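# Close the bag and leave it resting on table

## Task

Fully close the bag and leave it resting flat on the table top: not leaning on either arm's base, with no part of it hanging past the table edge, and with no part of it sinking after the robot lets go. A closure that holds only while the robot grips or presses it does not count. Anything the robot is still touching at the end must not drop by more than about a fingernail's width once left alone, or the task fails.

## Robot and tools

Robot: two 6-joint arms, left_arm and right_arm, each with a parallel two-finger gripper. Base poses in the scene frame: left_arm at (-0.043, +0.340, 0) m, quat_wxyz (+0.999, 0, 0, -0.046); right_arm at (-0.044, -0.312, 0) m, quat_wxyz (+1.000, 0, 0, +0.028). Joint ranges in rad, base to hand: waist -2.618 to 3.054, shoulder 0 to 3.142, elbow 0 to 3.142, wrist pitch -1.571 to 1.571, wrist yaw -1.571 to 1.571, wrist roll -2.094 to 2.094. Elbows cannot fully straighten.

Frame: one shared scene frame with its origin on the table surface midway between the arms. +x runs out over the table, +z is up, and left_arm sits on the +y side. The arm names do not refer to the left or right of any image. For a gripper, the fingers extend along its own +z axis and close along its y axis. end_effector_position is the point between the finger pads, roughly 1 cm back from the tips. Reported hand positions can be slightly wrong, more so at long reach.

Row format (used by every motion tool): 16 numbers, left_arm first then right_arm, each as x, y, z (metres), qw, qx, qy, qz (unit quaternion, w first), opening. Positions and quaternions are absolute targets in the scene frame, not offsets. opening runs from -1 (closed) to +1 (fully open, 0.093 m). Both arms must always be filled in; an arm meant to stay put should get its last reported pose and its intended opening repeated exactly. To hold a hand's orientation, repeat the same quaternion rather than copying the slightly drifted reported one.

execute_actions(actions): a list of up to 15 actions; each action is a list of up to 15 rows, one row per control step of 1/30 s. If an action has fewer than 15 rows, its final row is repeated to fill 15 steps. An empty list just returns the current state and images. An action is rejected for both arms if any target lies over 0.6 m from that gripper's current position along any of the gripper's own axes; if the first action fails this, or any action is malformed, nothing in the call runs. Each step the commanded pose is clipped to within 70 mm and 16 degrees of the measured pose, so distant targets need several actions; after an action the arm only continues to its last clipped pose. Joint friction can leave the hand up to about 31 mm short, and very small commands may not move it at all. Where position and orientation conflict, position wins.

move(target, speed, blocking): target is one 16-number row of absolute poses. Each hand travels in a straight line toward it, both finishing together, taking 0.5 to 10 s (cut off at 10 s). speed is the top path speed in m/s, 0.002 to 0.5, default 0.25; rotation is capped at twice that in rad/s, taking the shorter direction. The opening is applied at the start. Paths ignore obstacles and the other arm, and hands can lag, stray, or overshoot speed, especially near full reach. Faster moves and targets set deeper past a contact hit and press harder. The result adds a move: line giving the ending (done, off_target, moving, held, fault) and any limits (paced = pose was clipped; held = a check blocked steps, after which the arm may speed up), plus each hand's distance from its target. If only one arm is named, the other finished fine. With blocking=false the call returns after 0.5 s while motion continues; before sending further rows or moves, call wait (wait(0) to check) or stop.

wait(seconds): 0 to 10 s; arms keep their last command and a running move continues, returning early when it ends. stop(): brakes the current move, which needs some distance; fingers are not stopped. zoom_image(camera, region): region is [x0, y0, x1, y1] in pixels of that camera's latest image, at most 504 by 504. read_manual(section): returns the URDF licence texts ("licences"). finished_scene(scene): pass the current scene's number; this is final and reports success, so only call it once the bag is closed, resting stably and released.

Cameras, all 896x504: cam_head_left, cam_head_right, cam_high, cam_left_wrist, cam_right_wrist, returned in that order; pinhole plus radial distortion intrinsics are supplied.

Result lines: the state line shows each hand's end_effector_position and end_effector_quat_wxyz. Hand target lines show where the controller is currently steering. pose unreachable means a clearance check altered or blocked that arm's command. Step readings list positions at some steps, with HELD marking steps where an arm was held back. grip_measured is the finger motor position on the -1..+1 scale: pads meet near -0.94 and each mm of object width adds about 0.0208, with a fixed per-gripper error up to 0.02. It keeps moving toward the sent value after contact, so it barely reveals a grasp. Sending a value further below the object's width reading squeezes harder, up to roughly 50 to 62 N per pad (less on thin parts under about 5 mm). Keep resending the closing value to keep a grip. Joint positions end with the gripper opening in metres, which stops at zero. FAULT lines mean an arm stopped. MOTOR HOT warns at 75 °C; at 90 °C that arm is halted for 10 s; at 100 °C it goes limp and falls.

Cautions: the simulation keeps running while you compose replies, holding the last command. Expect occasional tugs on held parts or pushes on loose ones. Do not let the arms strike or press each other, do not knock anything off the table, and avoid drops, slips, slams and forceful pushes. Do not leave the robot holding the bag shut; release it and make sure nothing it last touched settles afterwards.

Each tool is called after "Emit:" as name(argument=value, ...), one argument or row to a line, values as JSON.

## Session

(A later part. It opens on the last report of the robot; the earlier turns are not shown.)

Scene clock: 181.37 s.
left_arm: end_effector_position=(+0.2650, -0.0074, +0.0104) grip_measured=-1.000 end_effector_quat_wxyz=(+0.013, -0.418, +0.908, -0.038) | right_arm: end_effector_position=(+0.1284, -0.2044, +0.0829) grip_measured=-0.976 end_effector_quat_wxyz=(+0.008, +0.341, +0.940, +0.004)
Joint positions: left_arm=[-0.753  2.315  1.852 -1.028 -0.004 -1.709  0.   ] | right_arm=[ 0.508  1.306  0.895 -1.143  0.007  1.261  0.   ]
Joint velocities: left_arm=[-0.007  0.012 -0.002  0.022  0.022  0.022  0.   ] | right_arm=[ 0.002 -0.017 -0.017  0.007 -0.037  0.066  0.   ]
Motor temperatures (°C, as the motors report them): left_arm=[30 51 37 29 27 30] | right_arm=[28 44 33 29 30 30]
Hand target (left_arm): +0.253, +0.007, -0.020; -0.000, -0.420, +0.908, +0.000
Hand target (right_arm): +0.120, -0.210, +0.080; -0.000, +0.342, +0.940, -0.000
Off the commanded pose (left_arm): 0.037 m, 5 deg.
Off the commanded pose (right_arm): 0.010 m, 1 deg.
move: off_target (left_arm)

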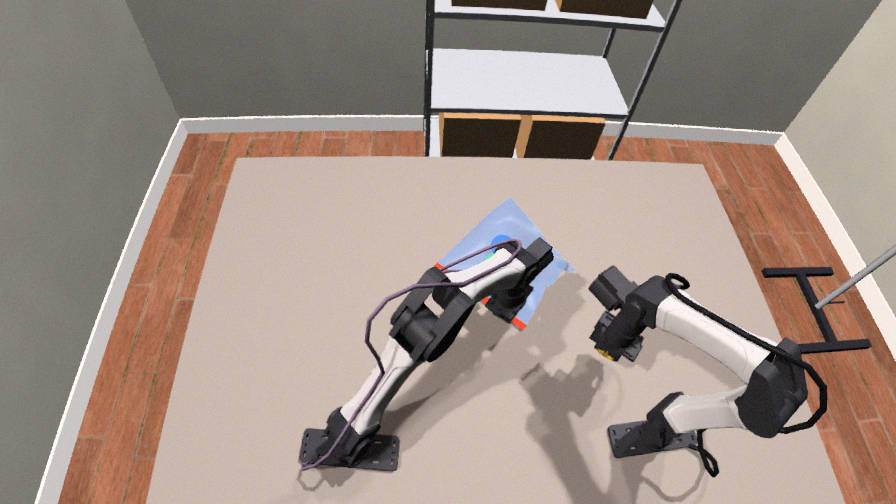

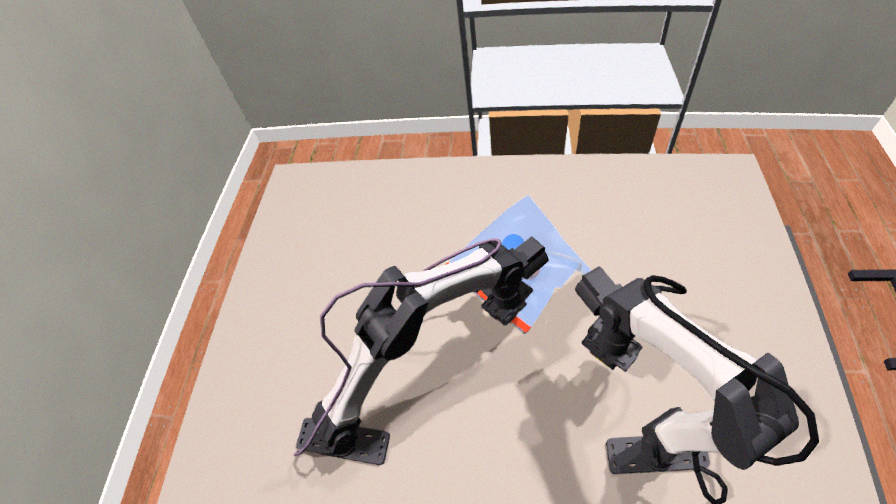

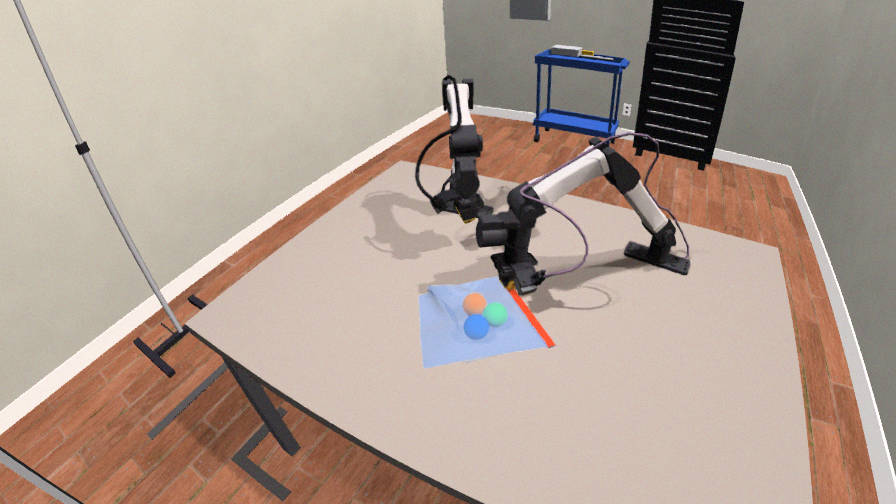

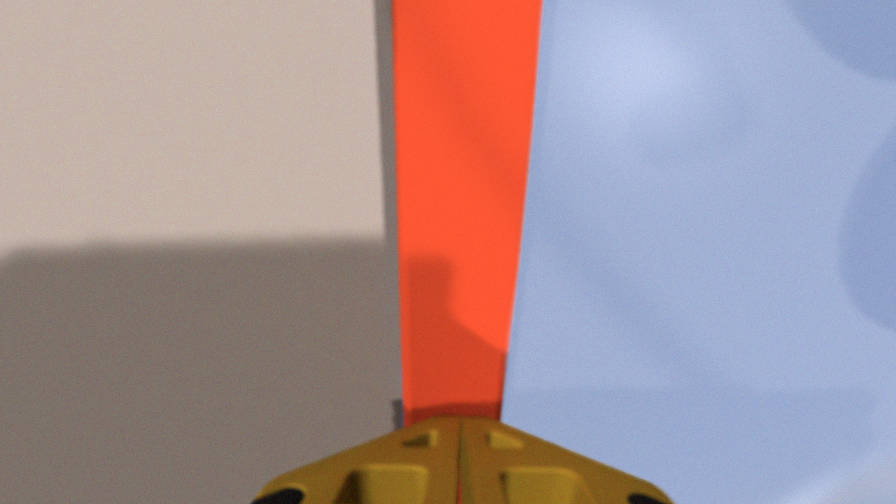

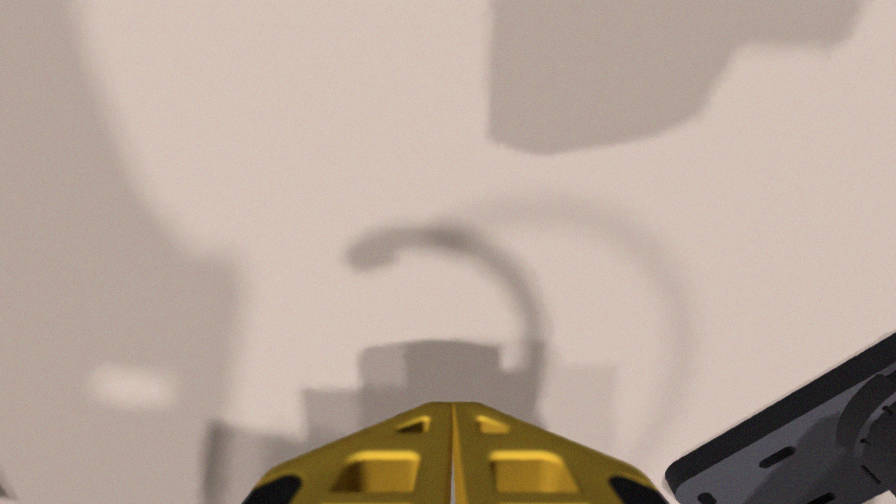

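Emit:
move(
  target=[0.2508,-0.0219,0.032,0,-0.42,0.907,0,-1, 0.12,-0.21,0.08,0,0.342,0.940,0,-1],
  speed=0.1,
)

Emit:
move(
  target=[0.2508,-0.0174,0.004,0,-0.42,0.907,0,-1, 0.12,-0.21,0.08,0,0.342,0.940,0,-1],
  speed=0.06,
)

Emit:
move(
  target=[0.2425,-0.0073,-0.022,0,-0.42,0.907,0,-1, 0.12,-0.21,0.08,0,0.342,0.940,0,-1],
  speed=0.06,
)

Scene clock: 183.83 s.
left_arm: end_effector_position=(+0.2525, -0.0201, +0.0361) grip_measured=-1.000 end_effector_quat_wxyz=(+0.004, -0.418, +0.908, -0.007) | right_arm: end_effector_position=(+0.1284, -0.2044, +0.0829) grip_measured=-0.976 end_effector_quat_wxyz=(+0.008, +0.341, +0.940, +0.004)
Joint positions: left_arm=[-0.791  2.377  2.066 -1.244 -0.004 -1.746  0.   ] | right_arm=[ 0.508  1.306  0.895 -1.143  0.007  1.261  0.   ]
Joint velocities: left_arm=[ 0.017 -0.002 -0.002 -0.037  0.037  0.007  0.   ] | right_arm=[-0.017 -0.002 -0.017  0.066 -0.022 -0.022  0.   ]
Motor temperatures (°C, as the motors report them): left_arm=[30 51 37 29 27 30] | right_arm=[28 44 33 29 30 30]
Hand target (left_arm): +0.251, -0.022, +0.032; +0.001, -0.420, +0.908, -0.001
Hand target (right_arm): +0.120, -0.210, +0.080; -0.000, +0.342, +0.940, -0.000
Off the commanded pose (left_arm): 0.005 m, 1 deg.
Off the commanded pose (right_arm): 0.010 m, 1 deg.
move: done

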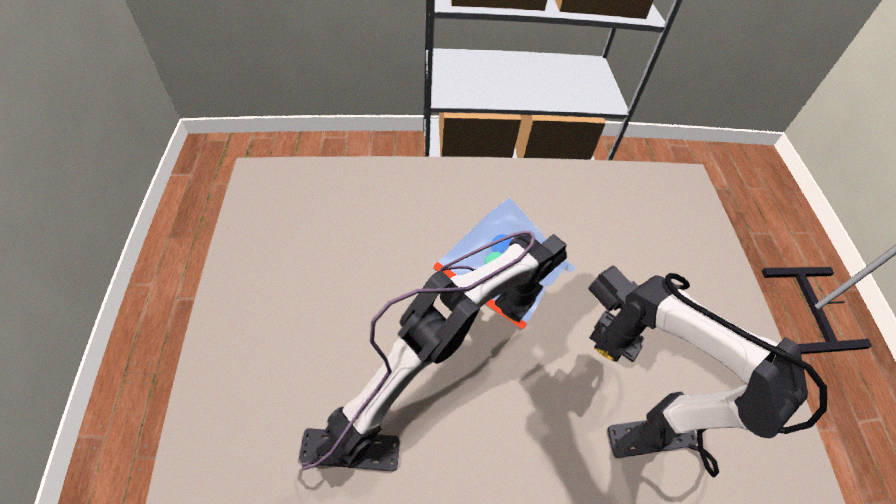

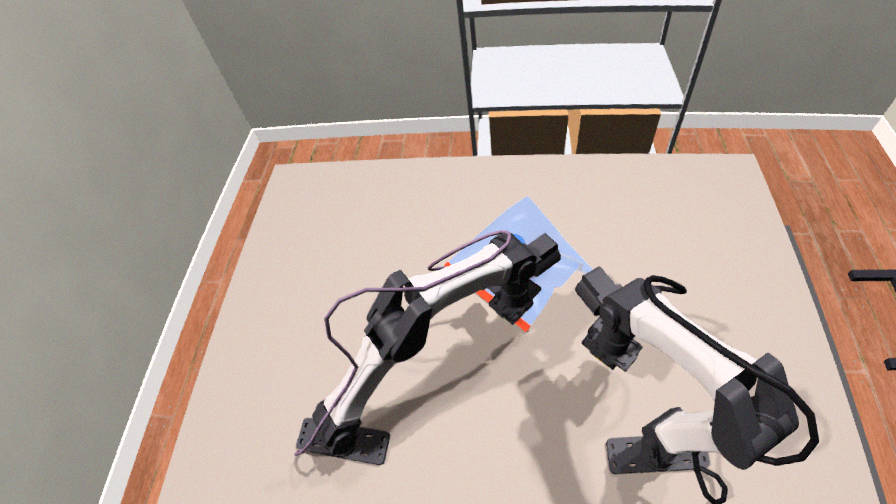

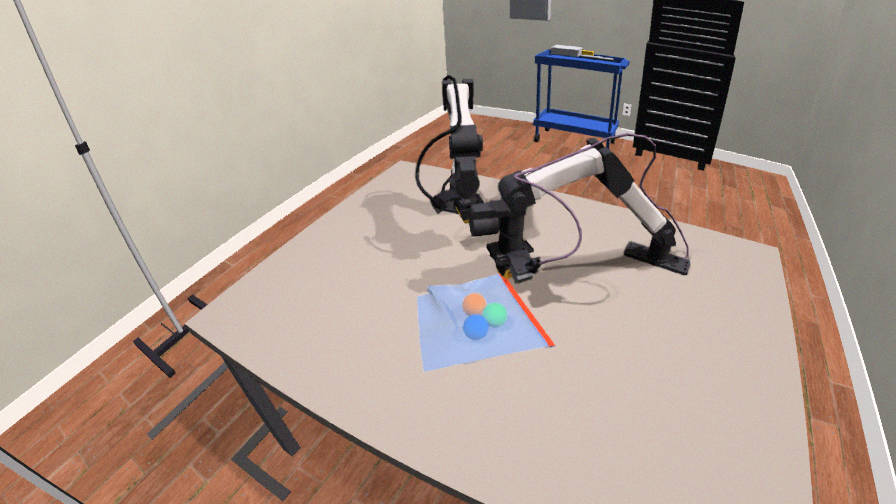

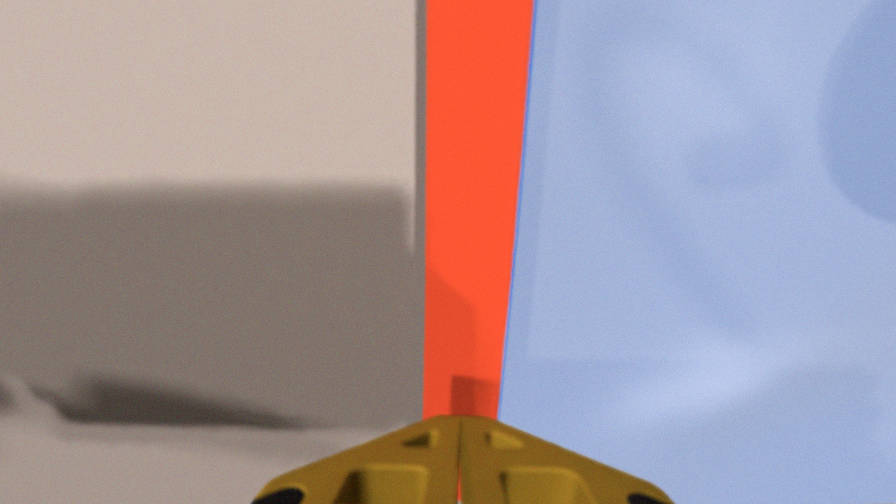

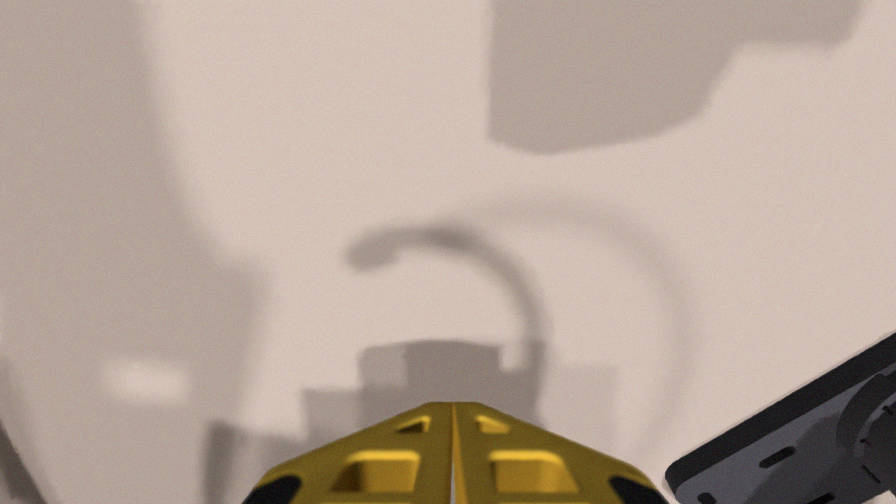

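Scene clock: 184.80 s.
left_arm: end_effector_position=(+0.2546, -0.0227, +0.0204) grip_measured=-1.000 end_effector_quat_wxyz=(+0.006, -0.418, +0.908, -0.017) | right_arm: end_effector_position=(+0.1284, -0.2044, +0.0829) grip_measured=-0.976 end_effector_quat_wxyz=(+0.008, +0.341, +0.940, +0.004)
Joint positions: left_arm=[-0.791  2.377  2.003 -1.161 -0.004 -1.746  0.   ] | right_arm=[ 0.508  1.306  0.895 -1.143  0.007  1.261  0.   ]
Joint velocities: left_arm=[-0.002  0.002  0.017 -0.051  0.066 -0.037  0.   ] | right_arm=[-0.012  0.002 -0.012  0.066 -0.007  0.051  0.   ]
Motor temperatures (°C, as the motors report them): left_arm=[30 52 37 29 27 30] | right_arm=[28 44 33 29 30 30]
Hand target (left_arm): +0.250, -0.017, +0.005; -0.000, -0.420, +0.907, +0.000
Hand target (right_arm): +0.120, -0.210, +0.080; -0.000, +0.342, +0.940, -0.000
Off the commanded pose (left_arm): 0.018 m, 2 deg.
Off the commanded pose (right_arm): 0.010 m, 1 deg.
move: off_target (left_arm)

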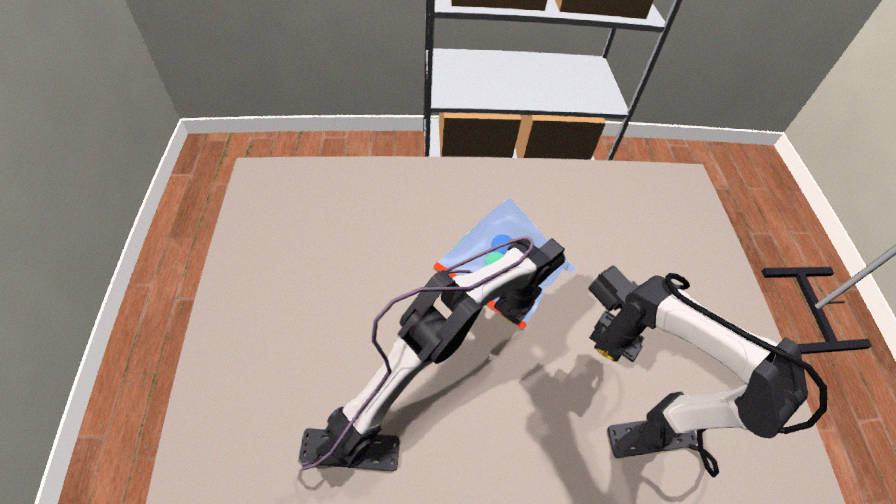

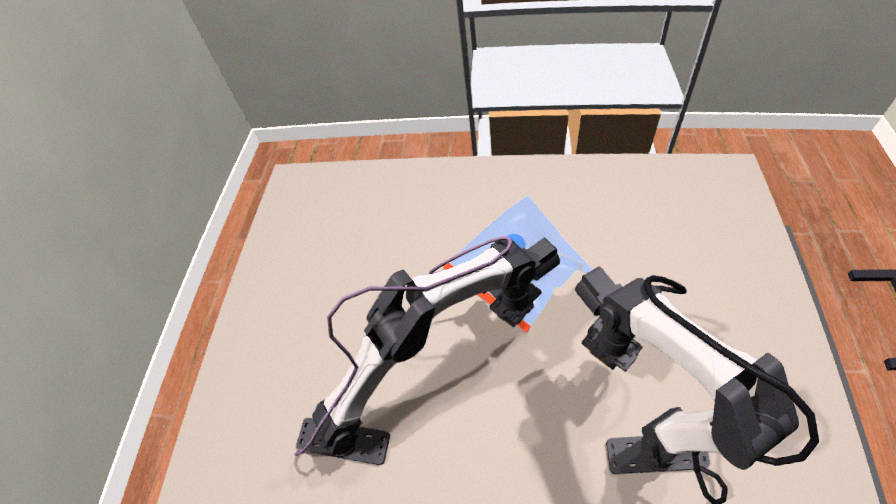

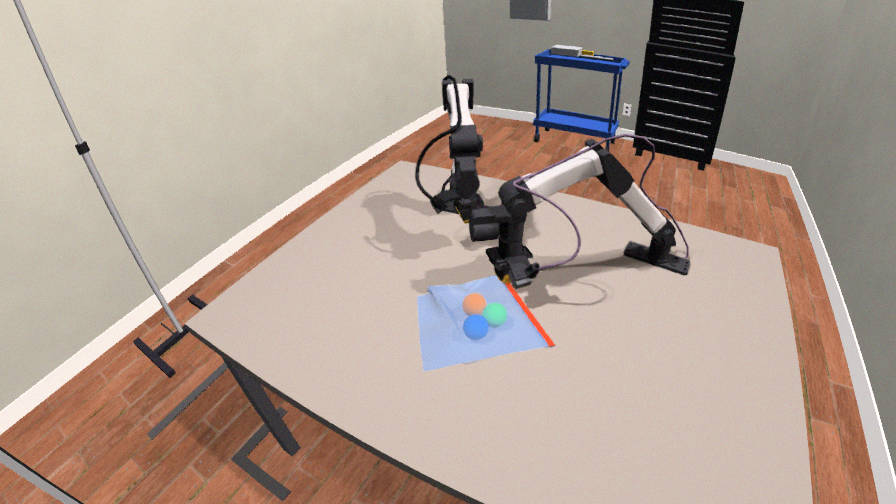

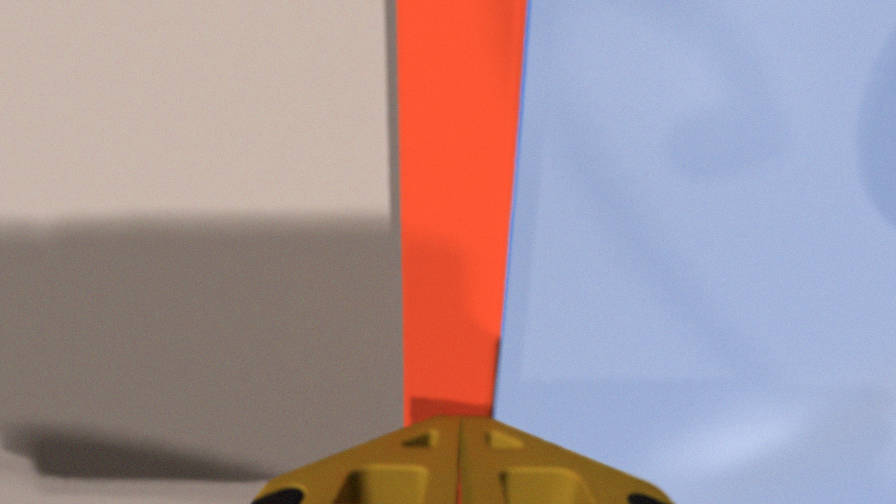

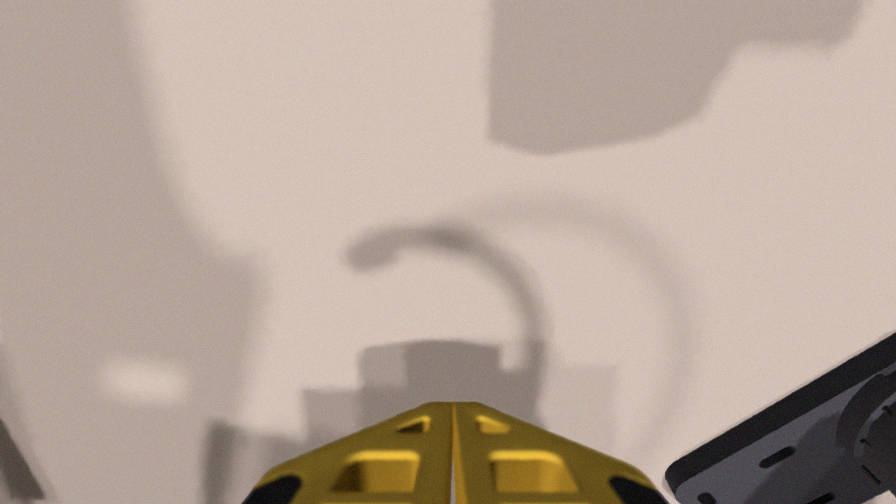

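Scene clock: 185.83 s.
left_arm: end_effector_position=(+0.2532, -0.0209, +0.0104) grip_measured=-1.000 end_effector_quat_wxyz=(+0.012, -0.418, +0.908, -0.039) | right_arm: end_effector_position=(+0.1284, -0.2044, +0.0829) grip_measured=-0.976 end_effector_quat_wxyz=(+0.008, +0.341, +0.940, +0.004)
Joint positions: left_arm=[-0.791  2.325  1.87  -1.035 -0.004 -1.746  0.   ] | right_arm=[ 0.508  1.306  0.895 -1.143  0.007  1.261  0.   ]
Joint velocities: left_arm=[-0.017 -0.017 -0.002  0.022  0.007  0.037  0.   ] | right_arm=[-0.017  0.012  0.007  0.037 -0.022 -0.007  0.   ]
Motor temperatures (°C, as the motors report them): left_arm=[30 52 37 29 27 30] | right_arm=[28 44 33 29 30 30]
Hand target (left_arm): +0.241, -0.006, -0.020; -0.000, -0.420, +0.907, +0.000
Hand target (right_arm): +0.120, -0.210, +0.080; -0.000, +0.342, +0.940, -0.000
Off the commanded pose (left_arm): 0.037 m, 5 deg.
Off the commanded pose (right_arm): 0.010 m, 1 deg.
move: off_target (left_arm)

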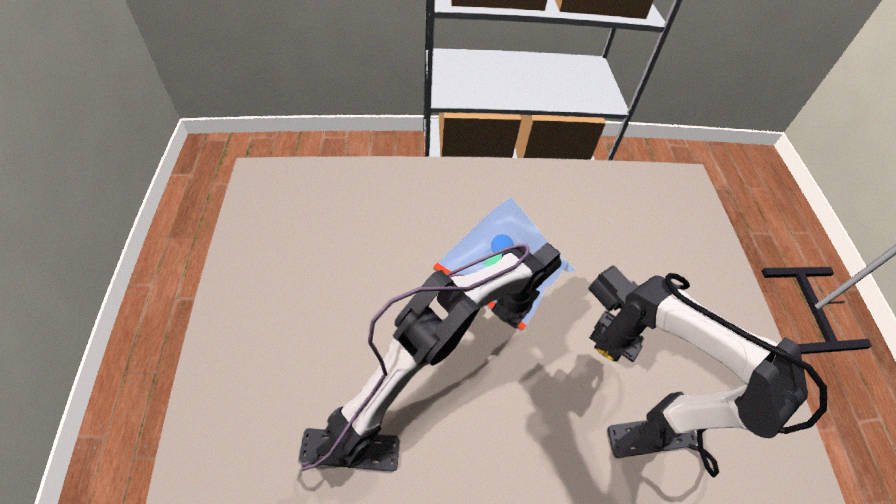

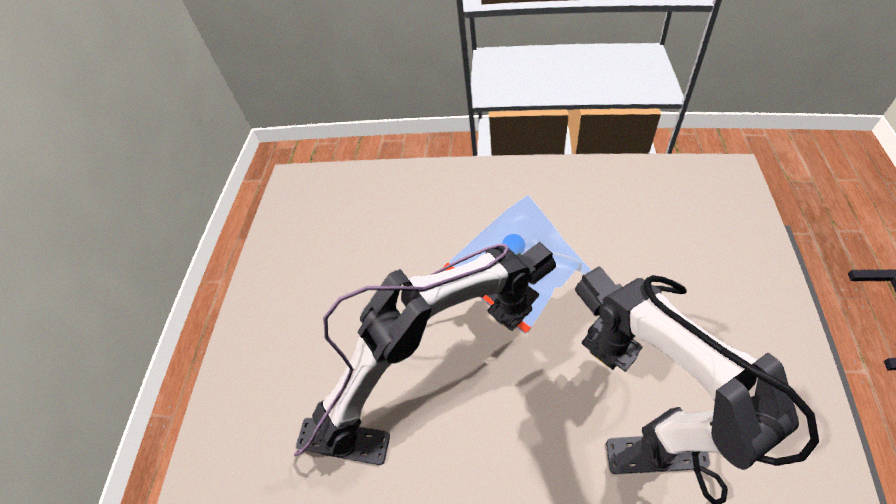

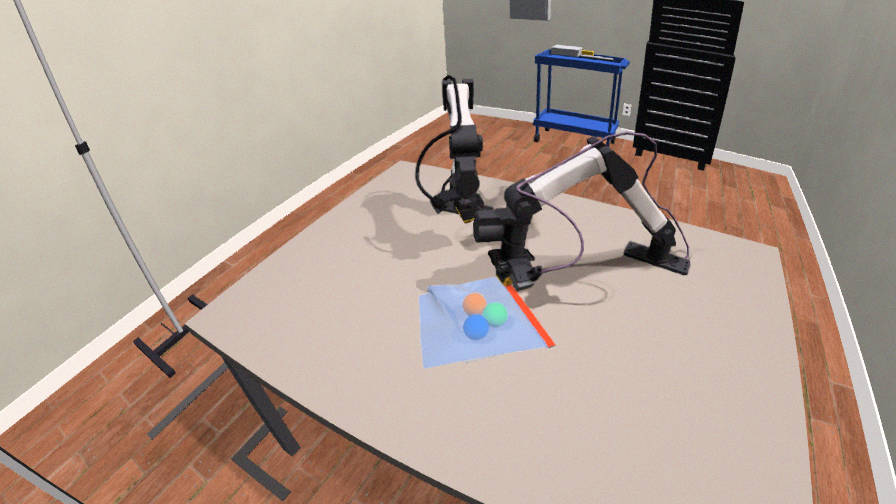

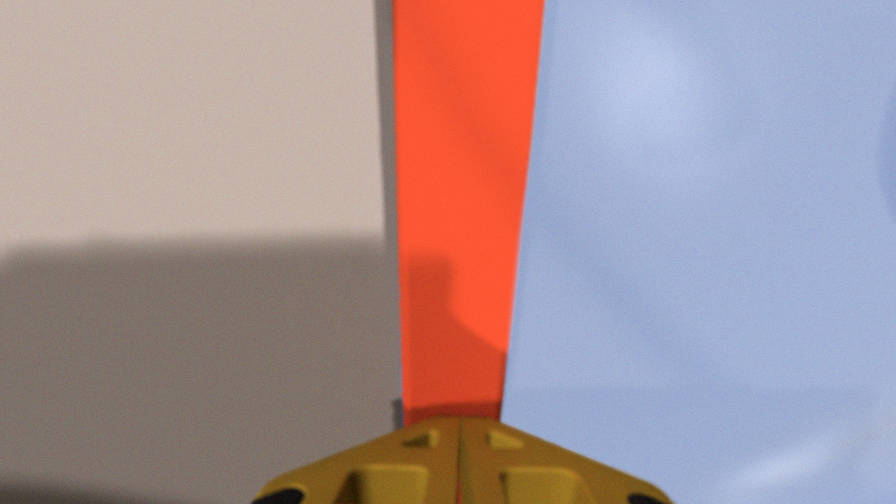

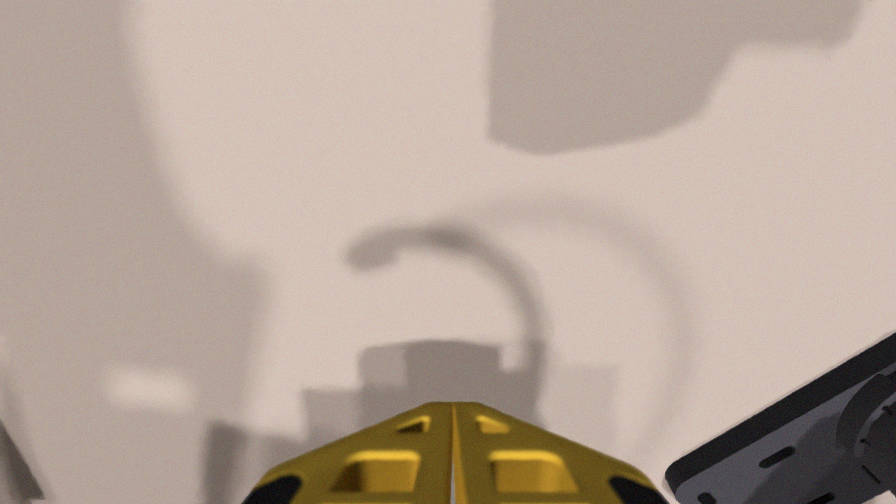

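Emit:
zoom_image(
  camera="cam_left_wrist",
  region=[340, 280, 560, 440],
)

Region (340, 280, 560, 440) of cam_left_wrist's 896x504 image, scaled by 2.291, with more detail than that image has; it fills the top 367 rows of this view, and the rest is white.

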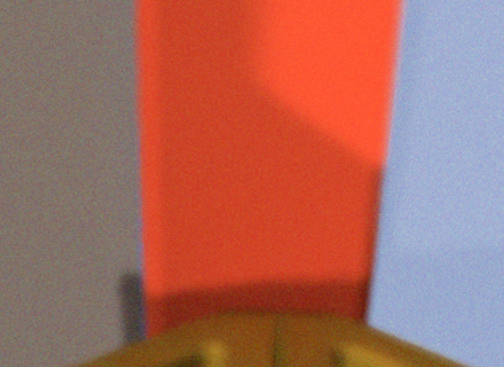

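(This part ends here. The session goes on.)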